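## Task

Remove from the rail whichever of its two hangers sits farther from the table's centre, and end holding it firmly and upright in the air above the table, away from the rail and clear of everything, closed in a single gripper. The second hanger must stay on the rail, ungripped, and the rack must stand upright; any more than a slight tilt of the rack ends the scene as a failure. A loose hold counts as failure.

## Robot and tools

Robot: two six-joint arms, left_arm and right_arm, each with a two-finger parallel gripper and a wrist camera. Bases in the scene frame: left_arm at (+0.032, +0.295, 0) m, quat_wxyz (+0.997, 0, 0, +0.081); right_arm at (-0.023, -0.263, 0) m, quat_wxyz (+0.998, 0, 0, -0.069). Joint ranges (rad), base outward: waist -2.618 to 3.054, shoulder 0.000 to 3.142, elbow 0.000 to 3.142, wrist pitch -1.571 to 1.571, wrist yaw -1.571 to 1.571, wrist roll -2.094 to 2.094. Elbows never reach fully straight.

Frames: the scene frame has its origin on the tabletop midway between the arms, +x pointing out across the table, +z up, and left_arm on the +y side. The arm names do not tell you which side of a picture something is on. Each gripper has its own axes: fingers extend along its +z, and they open and close along its y. The reported end_effector_position is the spot between the finger pads, roughly 1 cm short of the fingertips. Reported positions can be somewhat off, more so when the arm is stretched far.

execute_actions(actions): a list of actions run one after another; an empty list just returns state and images. Each action is a table of up to 15 rows, one row per control step of 1/30 s; if fewer rows are given, the last one repeats until 15 steps have passed. Every row is a single list of 14 numbers in [-1, 1] covering both arms even if one is idle: left dx, dy, dz, rx, ry, rz, opening, then right dx, dy, dz, rx, ry, rz, opening. dx..rz are an offset (not a pose) from that gripper's measured pose at the start of the action, expressed in the gripper's own axes; every row refers back to that same start, not to the row before. For a call's first action the start is the pose in the latest result of this scene. Scale: 1.0 equals 0.6 m of travel or 180 degrees; rx, ry, rz form one rotation vector. Opening is absolute, not an offset: +1 fully open (0.093 m), -1 closed.

Per step the commanded pose is clipped to at most 70 mm and 16 degrees from the measured pose, so big offsets need several actions; after an action the arm only continues to its last clipped pose. If position and orientation conflict, position wins. Joint friction can leave the gripper up to about 31 mm short, and smaller commands may not move it at all.

move(target, speed, blocking): target is one row of 14 numbers, same order and scale as above, an offset in each gripper's axes from the pose in the latest result that shows one. Each gripper follows a straight path; both paths finish together, lasting 0.5 to 10 s (cut off at 10 s). speed is the top path speed in m/s, 0.002 to 0.5, default 0.25; turning is capped at twice that in rad/s. Openings are sent at the start. Paths do not avoid obstacles or the other arm, and grippers can lag, stray, or overshoot the speed near full reach. Faster contact and targets set deeper past contact press harder. The result adds a move: line with the ending (done, off_target, moving, held, fault), any limits (paced = pose clipped; held = some steps blocked, after which the arm may jump fast), and each gripper's distance from its target. blocking=false returns after 0.5 s while motion continues; until a result shows it finished, call wait or stop before sending rows or another move.

wait(seconds): 0 to 10 s, arms keep their last command; returns early if a running move finishes. stop(): brakes a running move (needs stopping room); fingers carry on. zoom_image(camera, region): region [x0, y0, x1, y1] in pixels of that camera's latest image, at most 504 by 504. Cameras, all 504x504: cam_high, cam_low, cam_left_wrist, cam_right_wrist, images returned in that order. read_manual(section) gives only licence text. finished_scene(scene) ends the given scene (1 or 2) irreversibly and reports success; the goal must hold steadily at that point.

Results: a state line per arm with end_effector_position (m) and end_effector_quat_wxyz in the scene frame; Hand target lines showing where the controller is currently steering; grip_measured (motor position, +1 open, -1 closed); Joint positions, whose last entry per arm is the finger opening in metres (bottoms at zero, so it reflects the gap only when nothing blocks the fingers); joint torques (offset, scaled, noisy, not zero in free air); after actions, per-step positions with HELD marking steps where an arm was held back. A pose unreachable line means the clearance check altered or blocked that arm's command. FAULT lines report an arm stop.

Gripping: pads meet near -0.94 and each millimetre of object width raises the contact reading by about 0.0208; each gripper carries its own fixed reading offset of up to about 0.02. Sending a number below the contact reading squeezes harder, up to roughly 50-62 N per pad (less on parts under about 5 mm thick). grip_measured keeps moving after touch, so it barely reveals contact. Keep sending the closing value to stay closed.

To keep an arm still, send in a reply's first call the offset back to where it should be, then zeros afterwards, always with its desired opening.

Avoid: tipping the rack beyond a slight lean (immediate failure), disturbing the other hanger, knocking anything off the table, letting the arms collide or push each other, drops, slips, slams and hard shoves. Loose objects may get an occasional small push. Long heavy holding heats motors: MOTOR HOT appears from 75 °C, 90 °C pauses that arm 10 s, 100 °C makes it go limp and fall.

Each tool is called after "Request:" as a command line: name --argument value for each argument, lists and objects as JSON in quotes; but a table of rows of numbers goes row by row, as --pt "numbers of a row", without its own name.

## Session

Request:
execute_actions --actions '[]'

Scene clock: 0.00 s.
left_arm: end_effector_position=(+0.4037, +0.3517, +0.4092) grip_measured=+1.000 end_effector_quat_wxyz=(+0.711, -0.055, +0.699, +0.054) | right_arm: end_effector_position=(+0.3486, -0.3140, +0.4073) grip_measured=+1.000 end_effector_quat_wxyz=(+0.710, +0.048, +0.701, -0.055)
Joint positions: left_arm=[-0.01   1.052  1.062  0.007 -0.003 -0.002  0.093] | right_arm=[ 0.009  1.049  1.055  0.008  0.016 -0.009  0.093]
Joint velocities: left_arm=[ 0.022 -0.007 -0.002  0.007 -0.007 -0.095  0.   ] | right_arm=[-0.002 -0.007 -0.002  0.007 -0.007 -0.022  0.   ]
Joint torques (N m, as the arm reports them, + toward a larger angle): no reading
Motor temperatures (°C, as the motors report them): left_arm=[20 18 17 18 20 18] | right_arm=[20 19 18 18 19 19]
Hand target (left_arm): +0.404, +0.352, +0.409; +0.711, -0.055, +0.699, +0.054
Hand target (right_arm): +0.349, -0.314, +0.407; +0.710, +0.048, +0.701, -0.055

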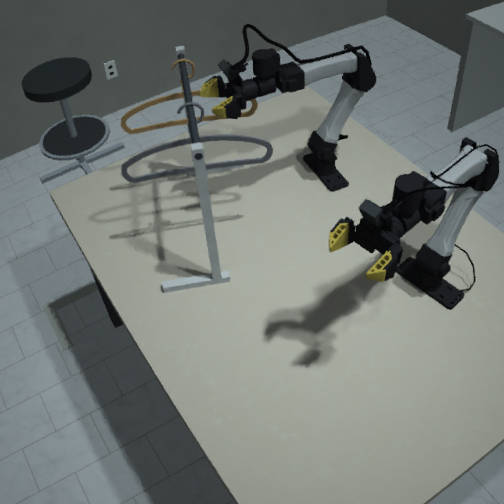

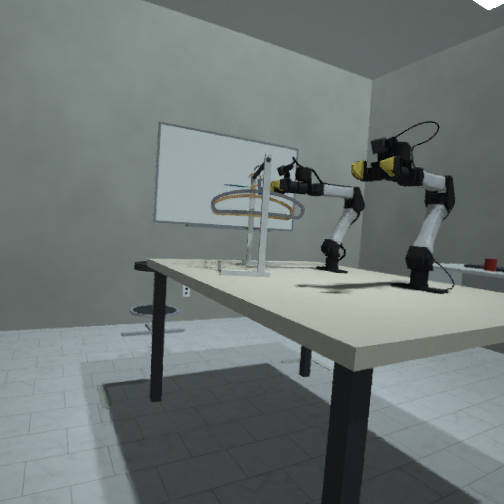

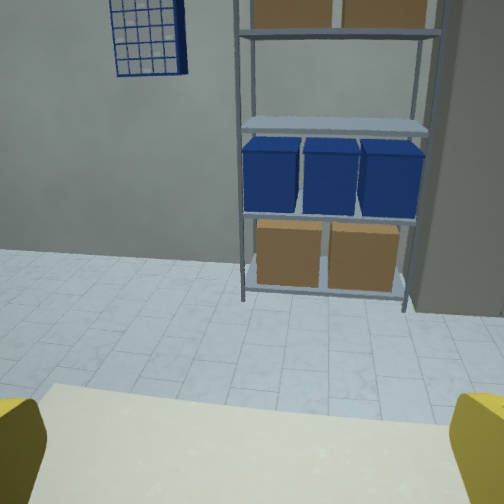

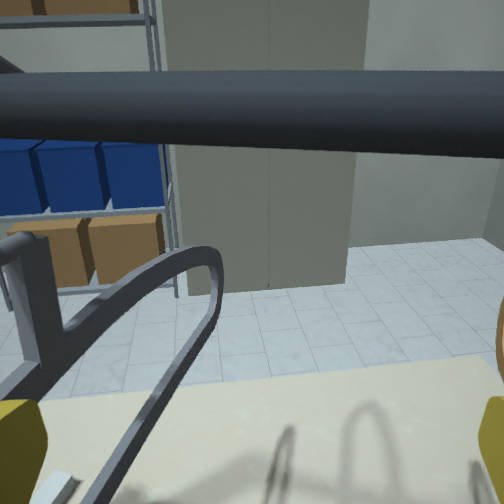

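Request:
zoom_image --camera "cam_high" --region '[100, 20, 300, 220]'

Request:
zoom_image --camera "cam_low" --region '[190, 130, 350, 290]'

Region (100, 20, 300, 220) of cam_high's 504x504 image, scaled by 2.520, with more detail than that image has.

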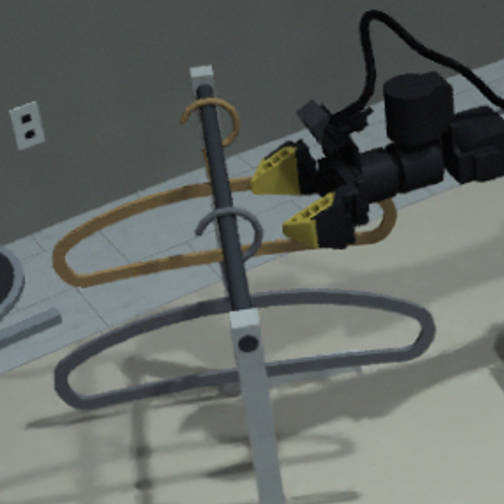

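Region (190, 130, 350, 290) of cam_low's 504x504 image, scaled by 3.150, with more detail than that image has.

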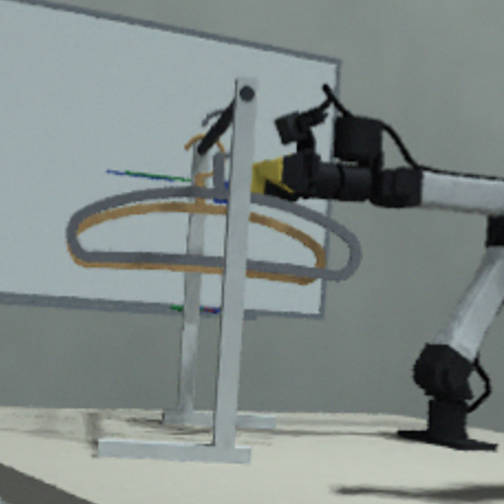

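Request:
move --target '[0,0,0,0,0,0,1, -0.06,-0.05,-0.2,0.09,0,0,1]' --speed 0.2

Scene clock: 29.60 s.
left_arm: end_effector_position=(+0.4037, +0.3517, +0.4092) grip_measured=+1.000 end_effector_quat_wxyz=(+0.711, -0.055, +0.699, +0.054) | right_arm: end_effector_position=(+0.2299, -0.3282, +0.4347) grip_measured=+1.000 end_effector_quat_wxyz=(+0.690, +0.146, +0.692, -0.153)
Joint positions: left_arm=[-0.01   1.052  1.062  0.007 -0.003 -0.002  0.093] | right_arm=[ 0.176  0.719  1.104 -0.386  0.462 -0.009  0.093]
Joint velocities: left_arm=[-0.022  0.002  0.007 -0.081  0.037  0.007  0.   ] | right_arm=[-0.012  0.002 -0.007 -0.066  0.007  0.007  0.   ]
Joint torques (N m, as the arm reports them, + toward a larger angle): left_arm=[ 0.01 -3.69  7.82  2.42  0.1  -0.05] | right_arm=[ 0.36 -0.02  9.58  2.16  0.1  -0.03]
Motor temperatures (°C, as the motors report them): left_arm=[20 19 24 24 20 18] | right_arm=[20 20 23 24 19 19]
Hand target (left_arm): +0.404, +0.352, +0.409; +0.711, -0.055, +0.699, +0.054
Hand target (right_arm): +0.224, -0.328, +0.443; +0.695, +0.149, +0.687, -0.153
Off the commanded pose (left_arm): 0.000 m, 0 deg.
Off the commanded pose (right_arm): 0.009 m, 1 deg.
move: done

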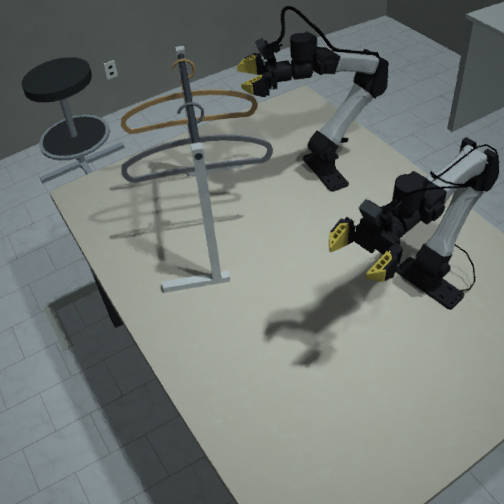

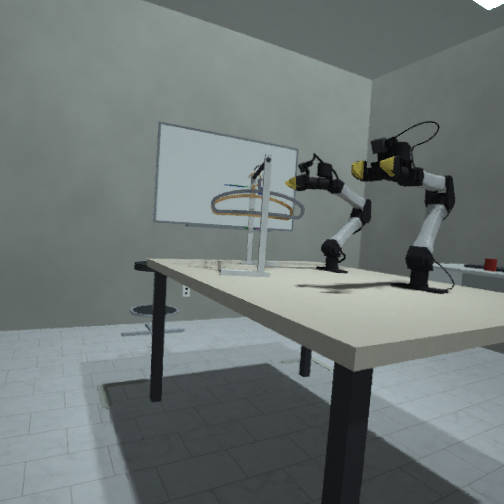

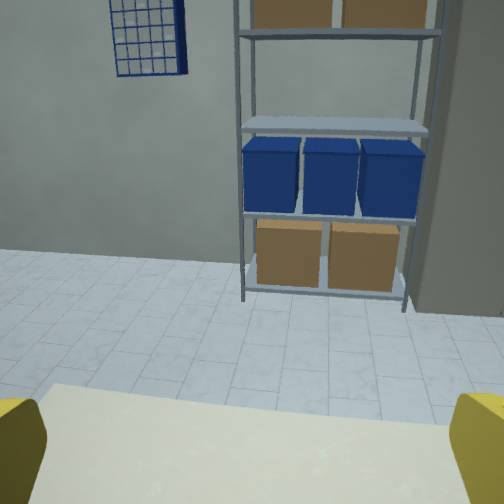

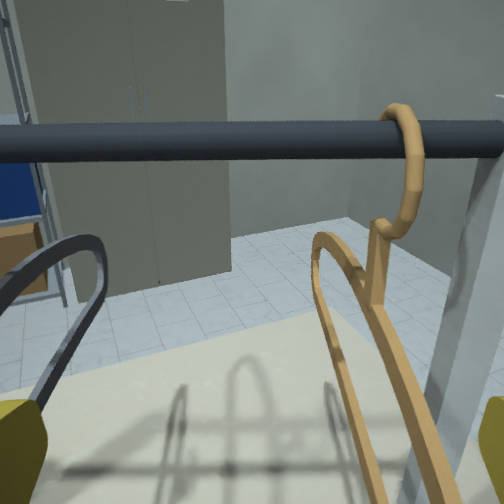

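Request:
zoom_image --camera "cam_right_wrist" --region '[290, 80, 504, 340]'

Request:
zoom_image --camera "cam_high" --region '[150, 40, 270, 140]'

Request:
zoom_image --camera "cam_low" --region '[225, 150, 305, 230]'

Region (290, 80, 504, 340) of cam_right_wrist's 504x504 image, scaled by 1.938, with more detail than that image has; it fills the left 415 columns of this view, and the rest is white.

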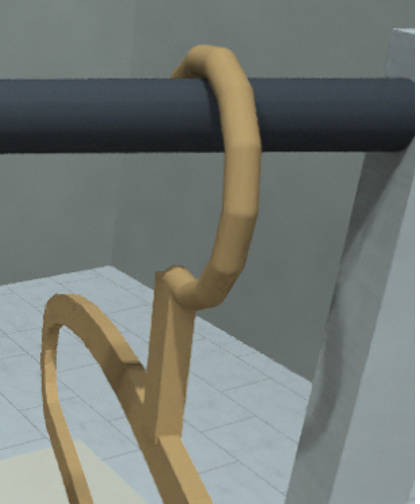

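Region (150, 40, 270, 140) of cam_high's 504x504 image, scaled by 4.200, with more detail than that image has.

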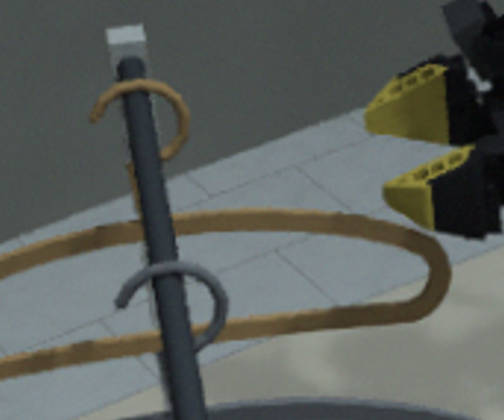

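Region (225, 150, 305, 230) of cam_low's 504x504 image, scaled by 6.300, with more detail than that image has.

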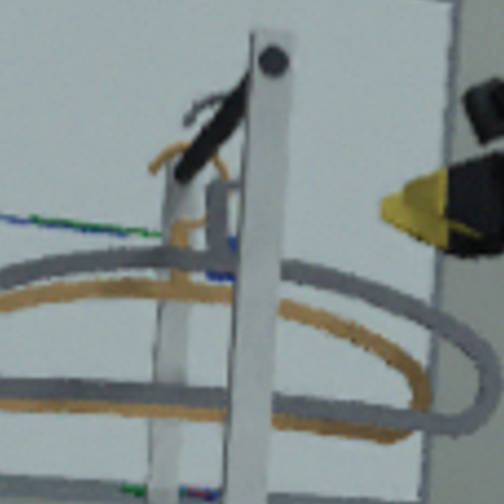

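Request:
move --target '[0,0,0,0,0,0,1, 0.035,-0.112,0.075,0,0.222,0,0.3]' --speed 0.2

Scene clock: 149.63 s.
left_arm: end_effector_position=(+0.4037, +0.3517, +0.4092) grip_measured=+1.000 end_effector_quat_wxyz=(+0.711, -0.055, +0.699, +0.054) | right_arm: end_effector_position=(+0.2455, -0.4070, +0.4102) grip_measured=+0.303 end_effector_quat_wxyz=(+0.412, +0.184, +0.887, -0.101)
Joint positions: left_arm=[-0.01   1.052  1.062  0.007 -0.003 -0.002  0.093] | right_arm=[-0.391  1.339  1.982 -1.34  -0.066 -0.091  0.06 ]
Joint velocities: left_arm=[ 0.007  0.017  0.017 -0.022 -0.007 -0.022  0.   ] | right_arm=[-0.012 -0.012 -0.027 -0.022 -0.037  0.051 -0.   ]
Joint torques (N m, as the arm reports them, + toward a larger angle): left_arm=[-0.04 -3.65  7.95  2.46  0.12 -0.06] | right_arm=[-1.22 -1.93  8.38  1.96 -0.14 -0.16]
Motor temperatures (°C, as the motors report them): left_arm=[20 20 32 32 20 18] | right_arm=[20 20 29 29 19 19]
Hand target (left_arm): +0.404, +0.352, +0.409; +0.711, -0.055, +0.699, +0.054
Hand target (right_arm): +0.246, -0.408, +0.412; +0.411, +0.181, +0.888, -0.099
Off the commanded pose (left_arm): 0.000 m, 0 deg.
Off the commanded pose (right_arm): 0.005 m, 1 deg.
move: done

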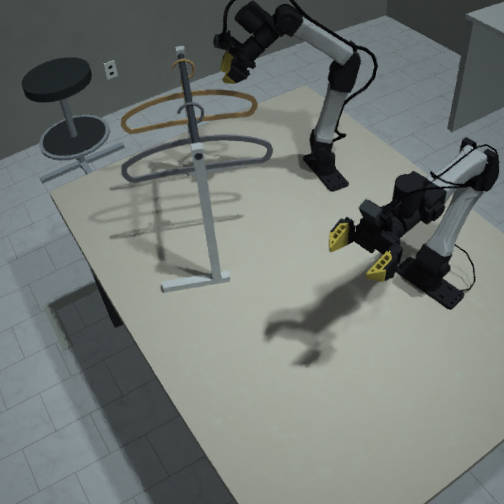

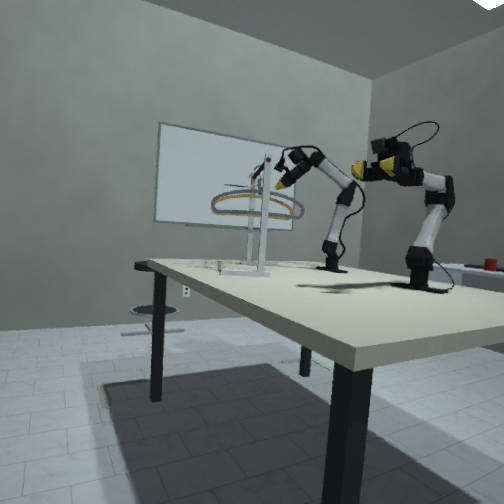

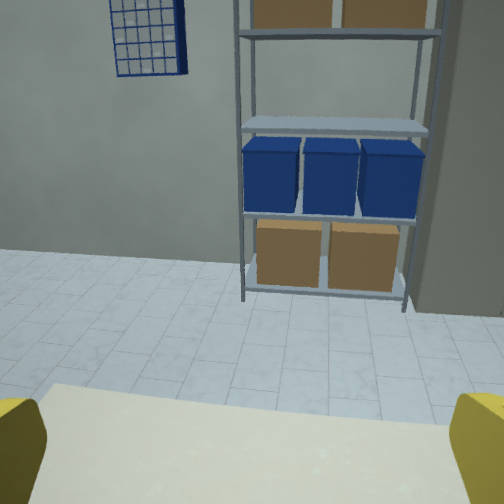

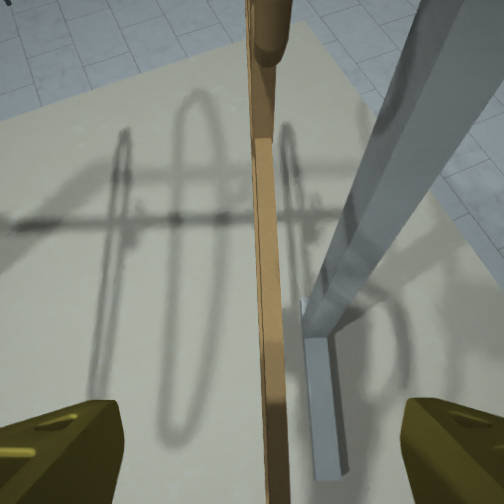

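Request:
move --target '[0,0,0,0,0,0,1, 0,-0.006,0.1,0,0,0,0.3]' --speed 0.1

Request:
zoom_image --camera "cam_low" --region '[225, 140, 315, 230]'

Request:
zoom_image --camera "cam_high" --region '[150, 20, 270, 140]'

Scene clock: 157.30 s.
left_arm: end_effector_position=(+0.4037, +0.3517, +0.4092) grip_measured=+1.000 end_effector_quat_wxyz=(+0.711, -0.055, +0.699, +0.054) | right_arm: end_effector_position=(+0.2783, -0.4261, +0.3763) grip_measured=+0.303 end_effector_quat_wxyz=(+0.412, +0.183, +0.887, -0.101)
Joint positions: left_arm=[-0.01   1.052  1.062  0.007 -0.003 -0.002  0.093] | right_arm=[-0.391  1.352  1.802 -1.147 -0.066 -0.091  0.06 ]
Joint velocities: left_arm=[ 0.002 -0.027  0.007 -0.022 -0.007 -0.007  0.   ] | right_arm=[-0.032  0.017 -0.007 -0.007 -0.037  0.022 -0.001]
Joint torques (N m, as the arm reports them, + toward a larger angle): left_arm=[-0.03 -3.67  7.92  2.44  0.1  -0.06] | right_arm=[-0.04 -2.98  5.71  2.32  0.03  0.03]
Motor temperatures (°C, as the motors report them): left_arm=[20 20 33 33 20 18] | right_arm=[20 20 28 29 19 19]
Hand target (left_arm): +0.404, +0.352, +0.409; +0.711, -0.055, +0.699, +0.054
Hand target (right_arm): +0.286, -0.429, +0.372; +0.412, +0.184, +0.887, -0.101
Off the commanded pose (left_arm): 0.000 m, 0 deg.
Off the commanded pose (right_arm): 0.009 m, 0 deg.
move: done

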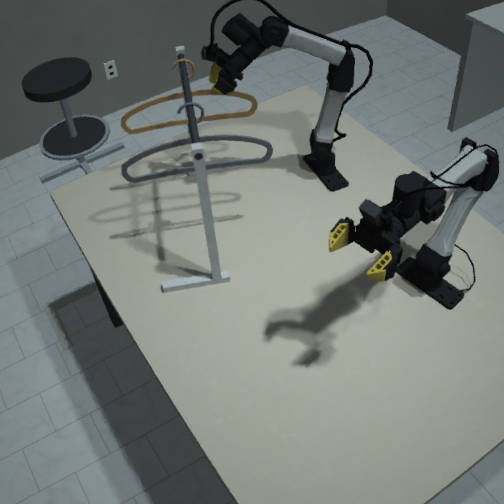

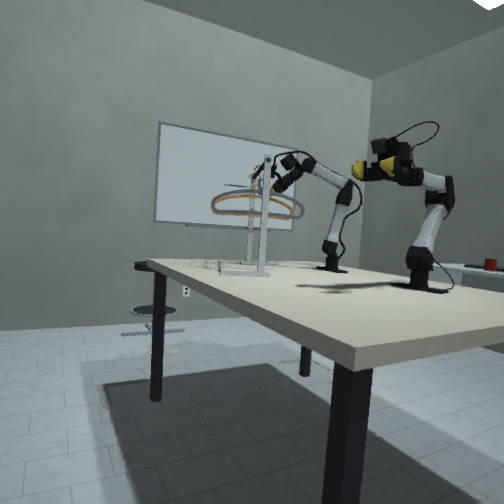

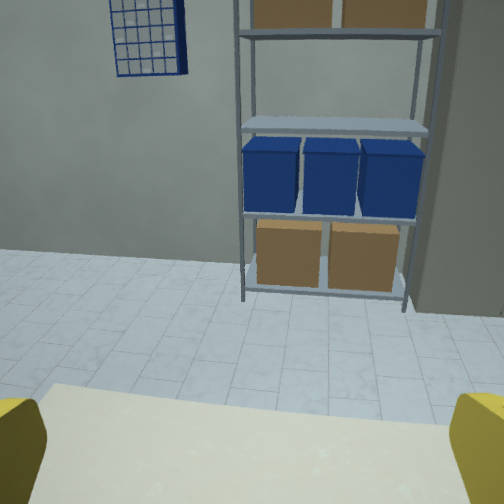

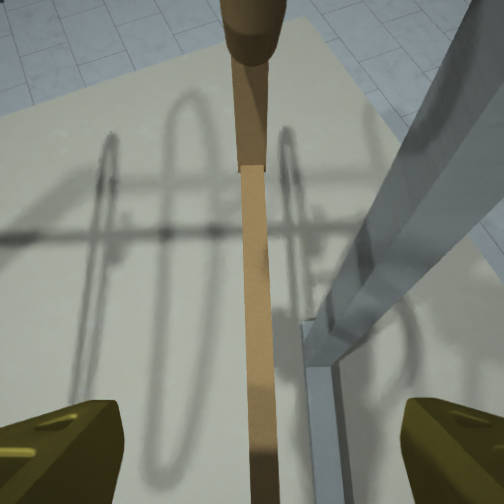

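Region (225, 140, 315, 230) of cam_low's 504x504 image, scaled by 5.600, with more detail than that image has.

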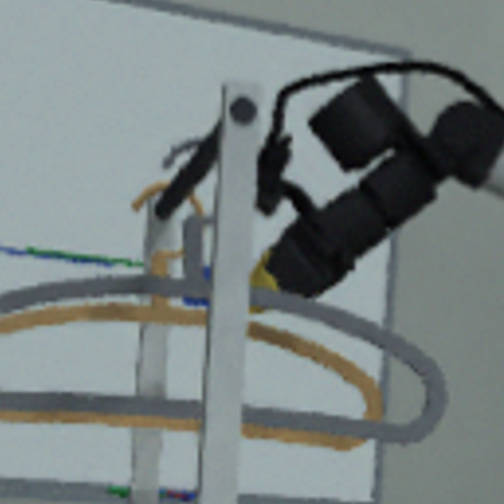

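Region (150, 20, 270, 140) of cam_high's 504x504 image, scaled by 4.200, with more detail than that image has.

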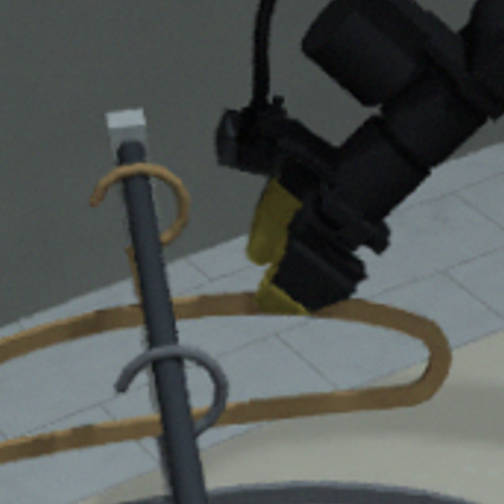

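Request:
move --target '[0,0,0,0,0,0,1, 0.014,0,0.043,0,0,0,0.3]' --speed 0.08

Request:
zoom_image --camera "cam_low" --region '[225, 140, 315, 230]'

Request:
zoom_image --camera "cam_high" --region '[150, 20, 270, 140]'

Scene clock: 166.27 s.
left_arm: end_effector_position=(+0.4037, +0.3517, +0.4092) grip_measured=+1.000 end_effector_quat_wxyz=(+0.711, -0.055, +0.699, +0.054) | right_arm: end_effector_position=(+0.2886, -0.4322, +0.3518) grip_measured=+0.303 end_effector_quat_wxyz=(+0.403, +0.185, +0.891, -0.098)
Joint positions: left_arm=[-0.01   1.052  1.062  0.007 -0.003 -0.002  0.093] | right_arm=[-0.391  1.352  1.7   -1.066 -0.066 -0.091  0.06 ]
Joint velocities: left_arm=[ 0.012 -0.012 -0.017  0.037 -0.022 -0.037  0.   ] | right_arm=[ 0.002 -0.007 -0.002  0.066 -0.007  0.051 -0.   ]
Joint torques (N m, as the arm reports them, + toward a larger angle): left_arm=[-0.1  -3.71  7.87  2.44  0.11 -0.07] | right_arm=[ 0.05 -4.92  5.91  2.28  0.01  0.03]
Motor temperatures (°C, as the motors report them): left_arm=[20 20 33 33 20 18] | right_arm=[20 20 27 29 19 19]
Hand target (left_arm): +0.404, +0.352, +0.409; +0.711, -0.055, +0.699, +0.054
Hand target (right_arm): +0.291, -0.432, +0.353; +0.411, +0.183, +0.887, -0.100
Off the commanded pose (left_arm): 0.000 m, 0 deg.
Off the commanded pose (right_arm): 0.003 m, 1 deg.
move: done

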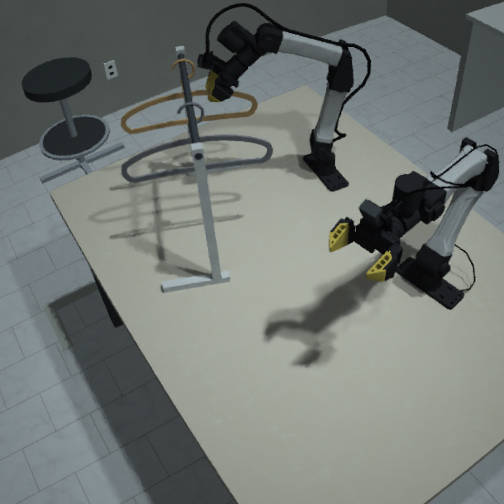

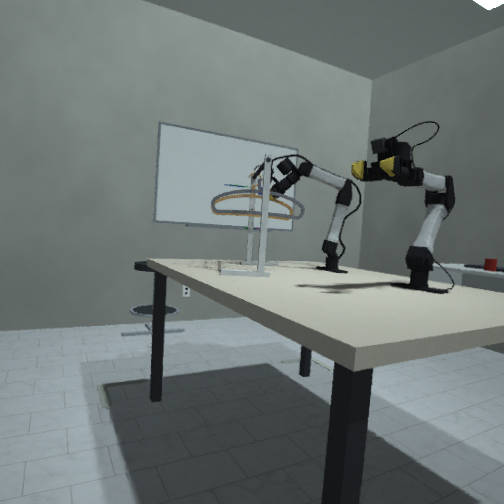

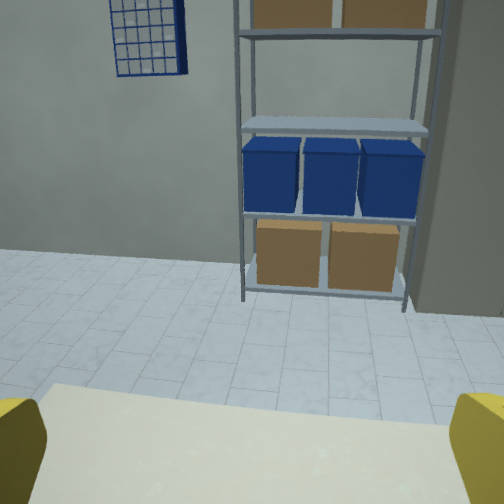

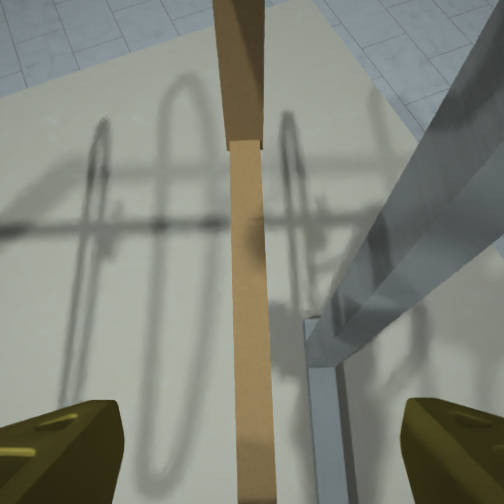

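Region (225, 140, 315, 230) of cam_low's 504x504 image, scaled by 5.600, with more detail than that image has.

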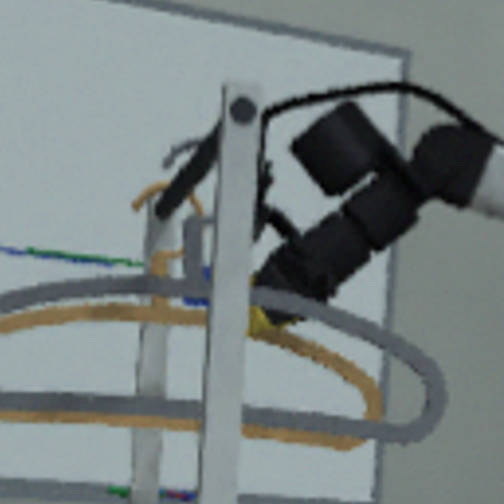

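Region (150, 20, 270, 140) of cam_high's 504x504 image, scaled by 4.200, with more detail than that image has.

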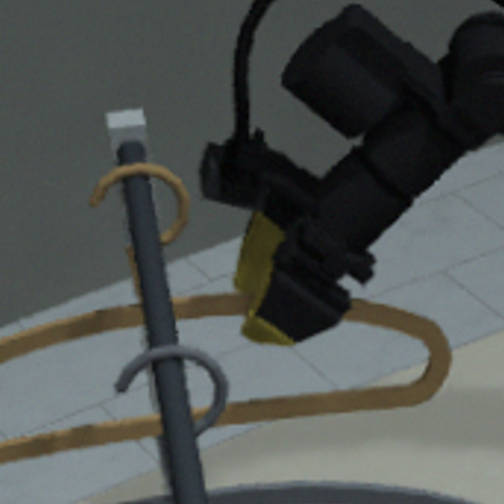

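Request:
move --target '[0,0,0,0,0,0,1, 0.022,0,0.018,0,0,0,0.0]' --speed 0.05

Request:
zoom_image --camera "cam_low" --region '[225, 140, 315, 230]'

Request:
zoom_image --camera "cam_high" --region '[150, 20, 270, 140]'

Scene clock: 175.30 s.
left_arm: end_effector_position=(+0.4037, +0.3517, +0.4092) grip_measured=+1.000 end_effector_quat_wxyz=(+0.711, -0.055, +0.699, +0.054) | right_arm: end_effector_position=(+0.2883, -0.4320, +0.3300) grip_measured=+0.003 end_effector_quat_wxyz=(+0.389, +0.187, +0.897, -0.093)
Joint positions: left_arm=[-0.01   1.052  1.062  0.007 -0.003 -0.002  0.093] | right_arm=[-0.391  1.335  1.613 -1.028 -0.066 -0.091  0.045]
Joint velocities: left_arm=[ 0.017 -0.012 -0.007  0.022  0.007  0.081  0.   ] | right_arm=[-0.007 -0.022  0.017  0.007  0.007  0.022 -0.   ]
Joint torques (N m, as the arm reports them, + toward a larger angle): left_arm=[-0.1  -3.69  7.83  2.42  0.12 -0.03] | right_arm=[-0.53 -5.8   6.08  2.25 -0.03 -0.03]
Motor temperatures (°C, as the motors report them): left_arm=[20 20 33 33 20 18] | right_arm=[20 21 27 30 19 19]
Hand target (left_arm): +0.404, +0.352, +0.409; +0.711, -0.055, +0.699, +0.054
Hand target (right_arm): +0.288, -0.432, +0.335; +0.402, +0.185, +0.891, -0.097
Off the commanded pose (left_arm): 0.000 m, 0 deg.
Off the commanded pose (right_arm): 0.005 m, 2 deg.
move: done

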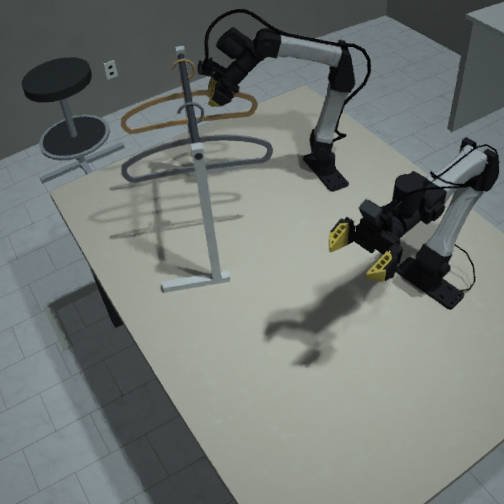

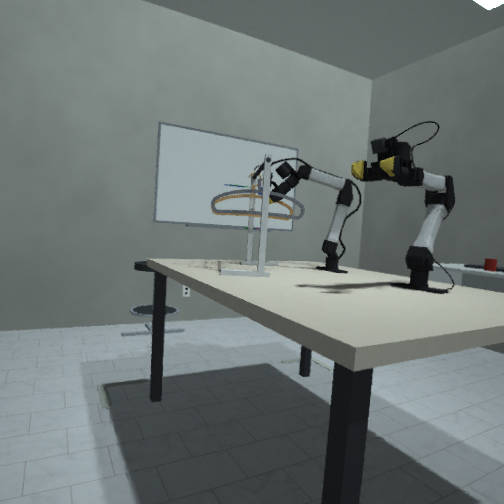

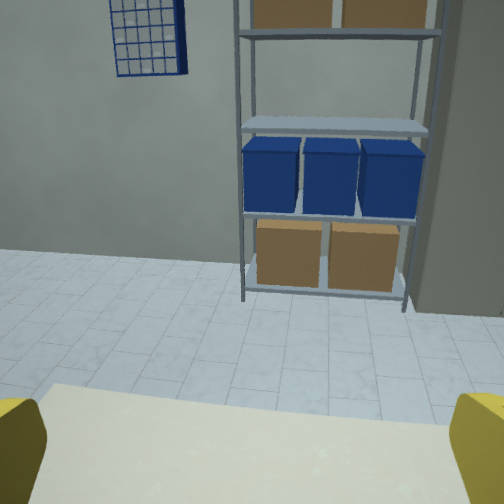

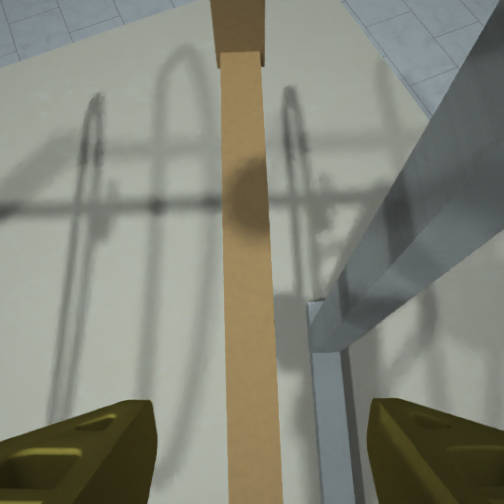

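Region (225, 140, 315, 230) of cam_low's 504x504 image, scaled by 5.600, with more detail than that image has.

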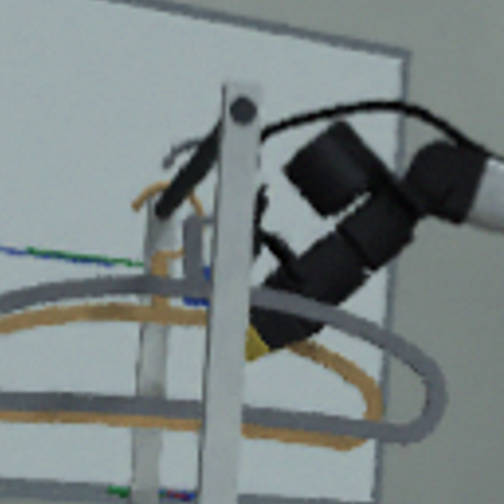

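Region (150, 20, 270, 140) of cam_high's 504x504 image, scaled by 4.200, with more detail than that image has.

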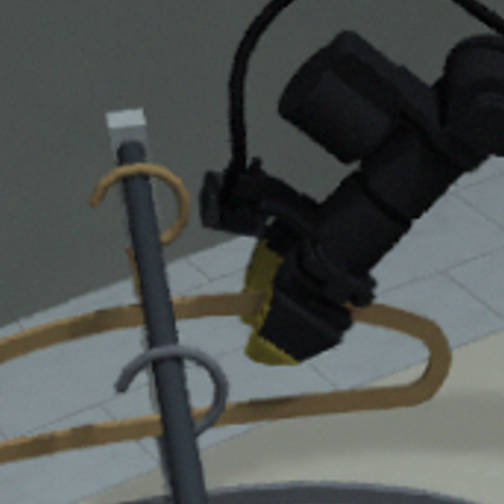

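Request:
execute_actions --actions '[[[0,0,0,0,0,0,1,0,0,0,0,0,0,-0.2],[0,0,0,0,0,0,1,0,0,0,0,0,0,-0.3],[0,0,0,0,0,0,1,0,0,0,0,0,0,-0.4],[0,0,0,0,0,0,1,0,0,0,0,0,0,-0.5],[0,0,0,0,0,0,1,0,0,0,0,0,0,-0.57],[0,0,0,0,0,0,1,0,0,0,0,0,0,-0.63],[0,0,0,0,0,0,1,0,0,0,0,0,0,-0.68],[0,0,0,0,0,0,1,0,0,0,0,0,0,-0.72],[0,0,0,0,0,0,1,0,0,0,0,0,0,-0.76],[0,0,0,0,0,0,1,0,0,0,0,0,0,-0.8],[0,0,0,0,0,0,1,0,0,0,0,0,0,-0.84],[0,0,0,0,0,0,1,0,0,0,0,0,0,-0.88],[0,0,0,0,0,0,1,0,0,0,0,0,0,-0.92],[0,0,0,0,0,0,1,0,0,0,0,0,0,-0.96],[0,0,0,0,0,0,1,0,0,0,0,0,0,-1]],[[0,0,0,0,0,0,1,0,0,0,0,0,0,-1]]]'

Request:
zoom_image --camera "cam_high" --region '[150, 20, 270, 140]'

Scene clock: 183.50 s.
left_arm: end_effector_position=(+0.4037, +0.3517, +0.4092) grip_measured=+1.000 end_effector_quat_wxyz=(+0.711, -0.055, +0.699, +0.054) | right_arm: end_effector_position=(+0.2885, -0.4321, +0.3303) grip_measured=-0.972 end_effector_quat_wxyz=(+0.389, +0.186, +0.897, -0.093)
Joint positions: left_arm=[-0.01   1.052  1.062  0.007 -0.003 -0.002  0.093] | right_arm=[-0.391  1.335  1.613 -1.027 -0.066 -0.091  0.   ]
Joint velocities: left_arm=[ 0.012 -0.012 -0.007  0.051 -0.051 -0.007  0.   ] | right_arm=[ 0.012 -0.002 -0.012  0.037  0.081  0.037  0.   ]
Joint torques (N m, as the arm reports them, + toward a larger angle): left_arm=[-0.13 -3.78  7.81  2.47  0.13 -0.05] | right_arm=[-0.45 -4.36  7.67  1.98 -0.03 -0.02]
Motor temperatures (°C, as the motors report them): left_arm=[20 20 34 34 20 18] | right_arm=[20 21 26 30 19 19]
Hand target (left_arm): +0.404, +0.352, +0.409; +0.711, -0.055, +0.699, +0.054
Hand target (right_arm): +0.288, -0.432, +0.330; +0.389, +0.186, +0.897, -0.093
Off the commanded pose (left_arm): 0.000 m, 0 deg.
Off the commanded pose (right_arm): 0.000 m, 0 deg.
Step readings (end_effector_position; steps 1 to 15: 1st action; 16 to 30: 2nd action):
0: left_arm (+0.4037, +0.3517, +0.4092) | right_arm (+0.2885, -0.4321, +0.3303)
1: left_arm (+0.4037, +0.3517, +0.4092) | right_arm (+0.2885, -0.4321, +0.3303)
2: left_arm (+0.4037, +0.3517, +0.4092) | right_arm (+0.2885, -0.4321, +0.3303)
4: left_arm (+0.4037, +0.3517, +0.4092) | right_arm (+0.2885, -0.4321, +0.3303)
8: left_arm (+0.4037, +0.3517, +0.4092) | right_arm (+0.2885, -0.4321, +0.3303)
15: left_arm (+0.4037, +0.3517, +0.4092) | right_arm (+0.2885, -0.4321, +0.3303)
16: left_arm (+0.4037, +0.3517, +0.4092) | right_arm (+0.2885, -0.4321, +0.3303)
17: left_arm (+0.4037, +0.3517, +0.4092) | right_arm (+0.2885, -0.4321, +0.3303)
19: left_arm (+0.4037, +0.3517, +0.4092) | right_arm (+0.2885, -0.4321, +0.3303)
23: left_arm (+0.4037, +0.3517, +0.4092) | right_arm (+0.2885, -0.4321, +0.3303)
30: end_effector_position above

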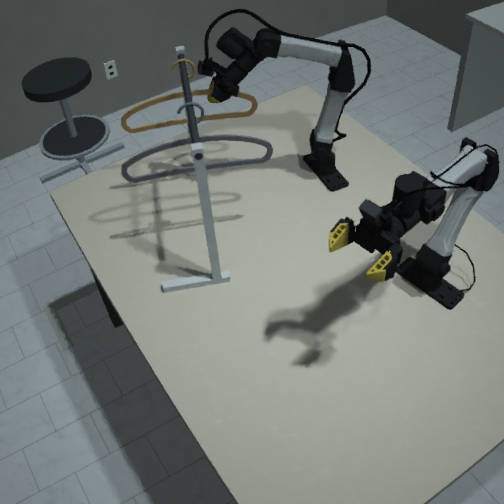

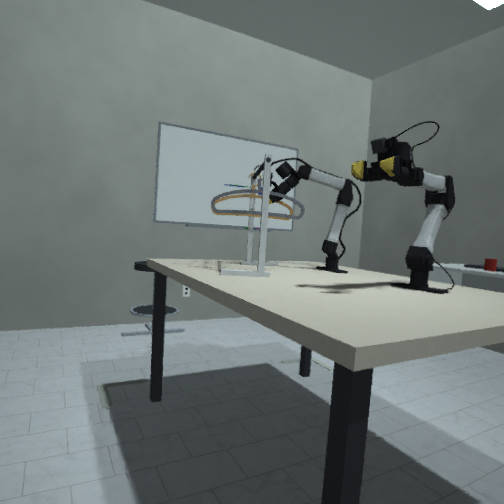

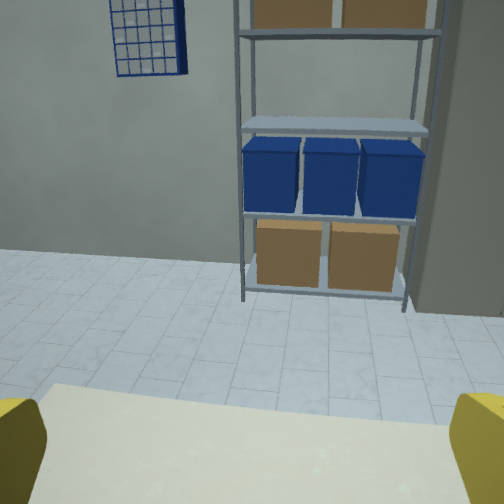

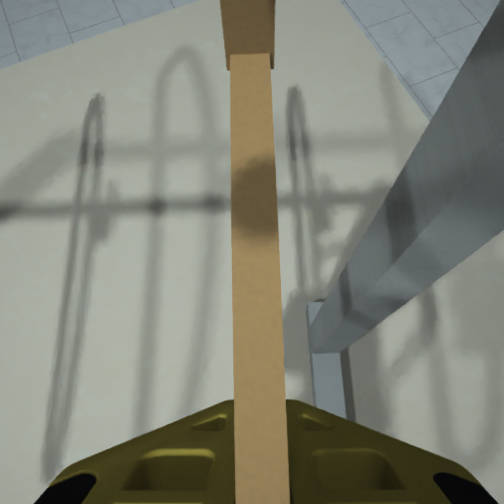

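Region (150, 20, 270, 140) of cam_high's 504x504 image, scaled by 4.200, with more detail than that image has.

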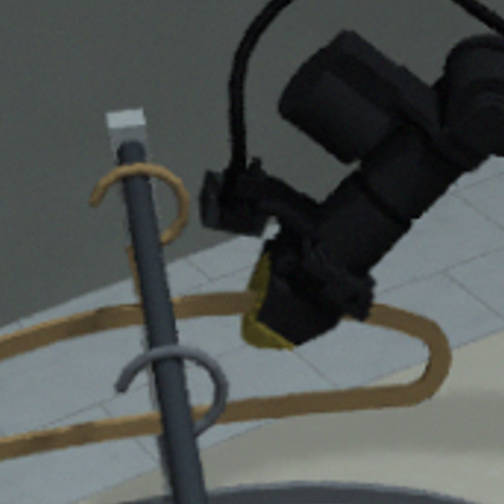

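Request:
move --target '[0,0,0,0,0,0,1, -0.031,-0.001,-0.029,0,0,0,-1]' --speed 0.04

Request:
zoom_image --camera "cam_low" --region '[235, 150, 285, 200]'

Request:
zoom_image --camera "cam_high" --region '[150, 20, 270, 140]'

Scene clock: 190.27 s.
left_arm: end_effector_position=(+0.4037, +0.3517, +0.4092) grip_measured=+1.000 end_effector_quat_wxyz=(+0.711, -0.055, +0.699, +0.054) | right_arm: end_effector_position=(+0.2837, -0.4293, +0.3466) grip_measured=-0.972 end_effector_quat_wxyz=(+0.378, +0.188, +0.902, -0.089)
Joint positions: left_arm=[-0.01   1.052  1.062  0.007 -0.003 -0.002  0.093] | right_arm=[-0.391  1.377  1.742 -1.142 -0.066 -0.091  0.   ]
Joint velocities: left_arm=[-0.002 -0.012 -0.002  0.007 -0.066 -0.007  0.   ] | right_arm=[ 0.012 -0.002  0.012 -0.066 -0.066  0.007  0.   ]
Joint torques (N m, as the arm reports them, + toward a larger angle): left_arm=[-0.17 -3.75  7.85  2.43  0.11 -0.05] | right_arm=[-0.57 -3.47 10.03  2.06 -0.04 -0.04]
Motor temperatures (°C, as the motors report them): left_arm=[20 20 34 34 20 18] | right_arm=[20 21 27 30 19 19]
Hand target (left_arm): +0.404, +0.352, +0.409; +0.711, -0.055, +0.699, +0.054
Hand target (right_arm): +0.288, -0.432, +0.356; +0.389, +0.186, +0.897, -0.093
Off the commanded pose (left_arm): 0.000 m, 0 deg.
Off the commanded pose (right_arm): 0.011 m, 2 deg.
move: off_target (right_arm)

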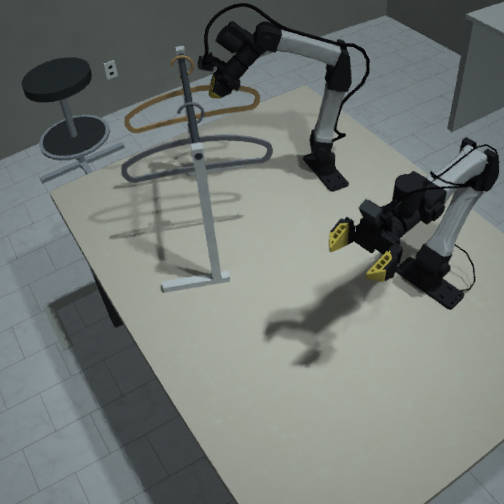

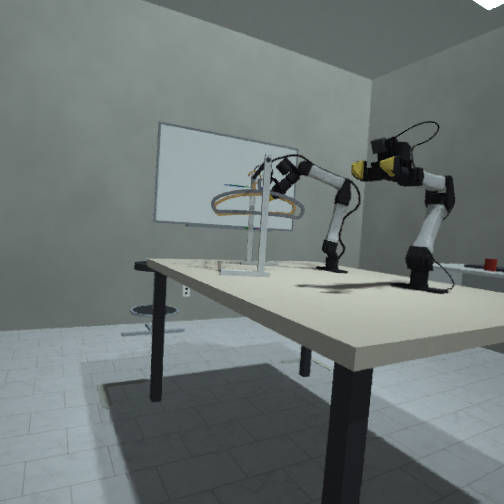

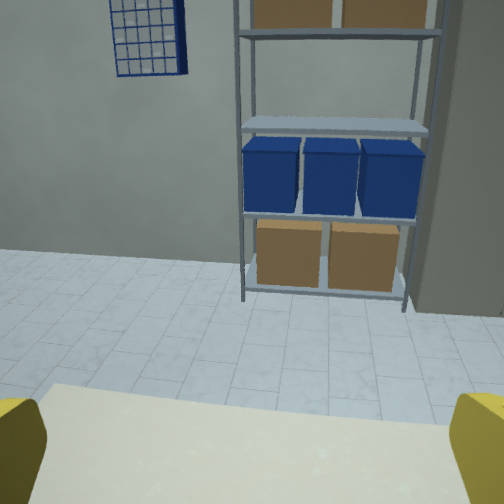

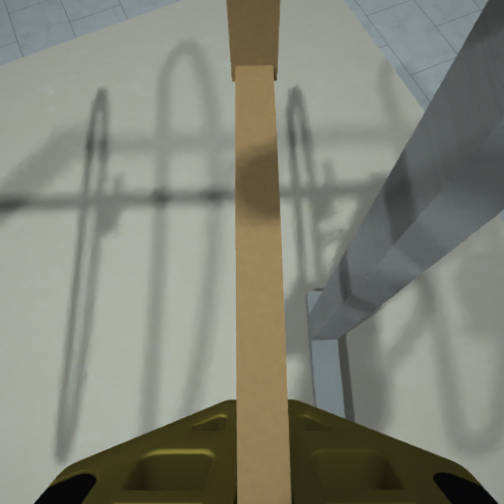

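Region (235, 150, 285, 200) of cam_low's 504x504 image, scaled by 10.080, with more detail than that image has.

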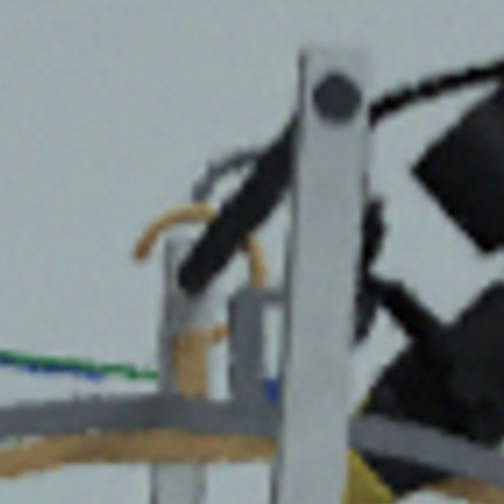

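Region (150, 20, 270, 140) of cam_high's 504x504 image, scaled by 4.200, with more detail than that image has.

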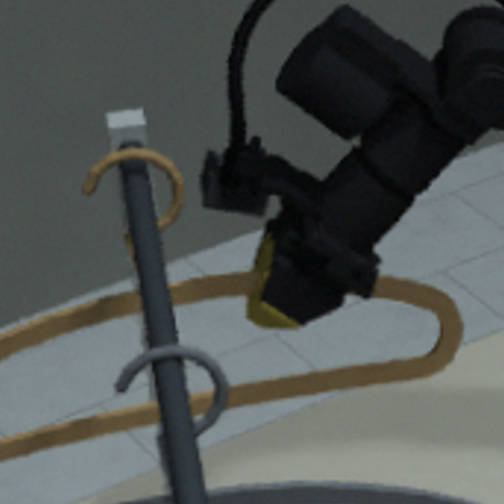

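Request:
move --target '[0,0,0,0,0,0,1, -0.024,0,-0.013,0,-0.028,0,-1]' --speed 0.04

Request:
zoom_image --camera "cam_low" --region '[235, 150, 285, 200]'

Request:
zoom_image --camera "cam_high" --region '[150, 20, 270, 140]'

Scene clock: 200.20 s.
left_arm: end_effector_position=(+0.4037, +0.3517, +0.4092) grip_measured=+1.000 end_effector_quat_wxyz=(+0.711, -0.055, +0.699, +0.054) | right_arm: end_effector_position=(+0.2867, -0.4311, +0.3503) grip_measured=-0.972 end_effector_quat_wxyz=(+0.387, +0.187, +0.898, -0.092)
Joint positions: left_arm=[-0.01   1.052  1.062  0.007 -0.003 -0.002  0.093] | right_arm=[-0.391  1.377  1.742 -1.12  -0.066 -0.091  0.   ]
Joint velocities: left_arm=[-0.002  0.017  0.002  0.022 -0.037  0.007  0.   ] | right_arm=[-0.002 -0.002  0.007 -0.007  0.007 -0.007  0.   ]
Joint torques (N m, as the arm reports them, + toward a larger angle): left_arm=[-0.07 -3.71  7.79  2.43  0.1  -0.03] | right_arm=[-0.63 -6.82  5.47  2.45 -0.12  0.04]
Motor temperatures (°C, as the motors report them): left_arm=[20 20 34 34 20 18] | right_arm=[20 21 28 30 19 19]
Hand target (left_arm): +0.404, +0.352, +0.409; +0.711, -0.055, +0.699, +0.054
Hand target (right_arm): +0.287, -0.431, +0.363; +0.416, +0.185, +0.885, -0.097
Off the commanded pose (left_arm): 0.000 m, 0 deg.
Off the commanded pose (right_arm): 0.012 m, 4 deg.
move: off_target (right_arm)

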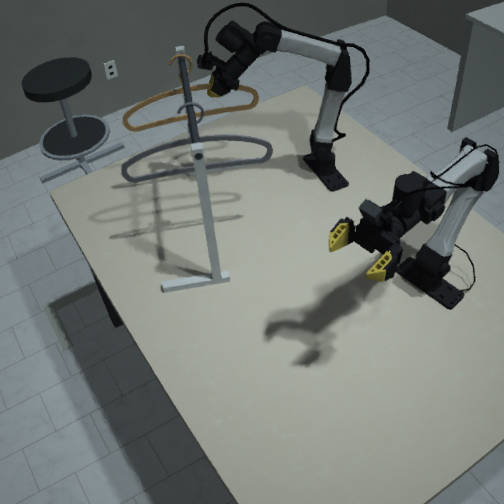

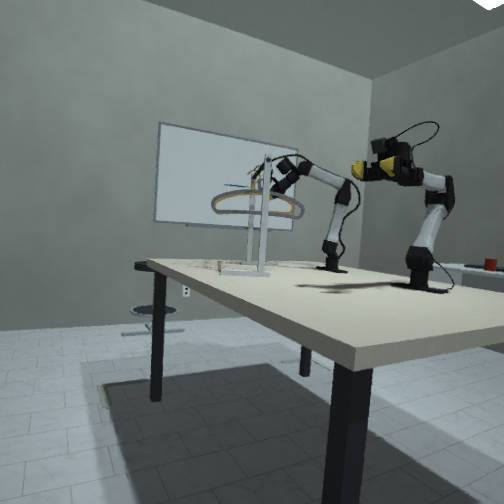

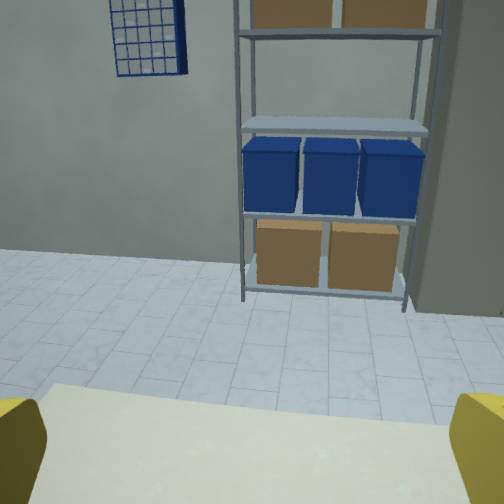

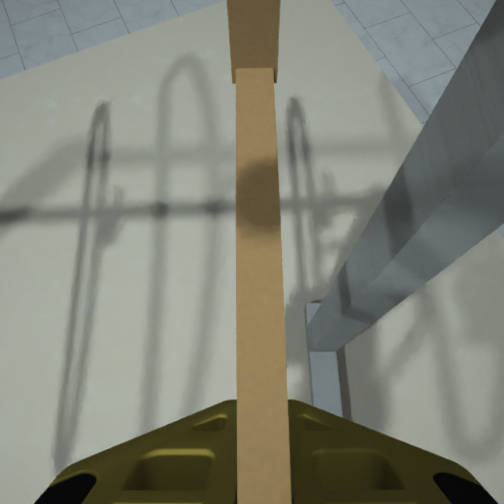

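Region (235, 150, 285, 200) of cam_low's 504x504 image, scaled by 10.080, with more detail than that image has.

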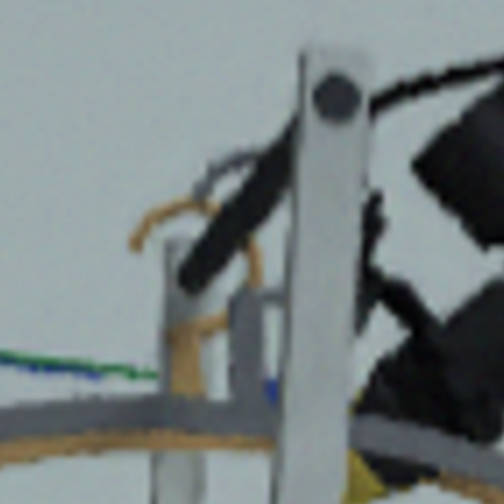

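Region (150, 20, 270, 140) of cam_high's 504x504 image, scaled by 4.200, with more detail than that image has.

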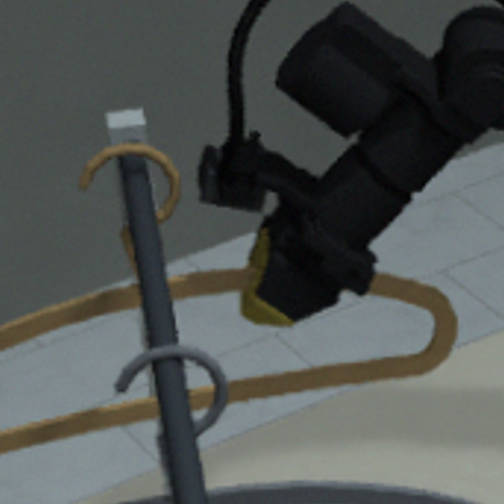

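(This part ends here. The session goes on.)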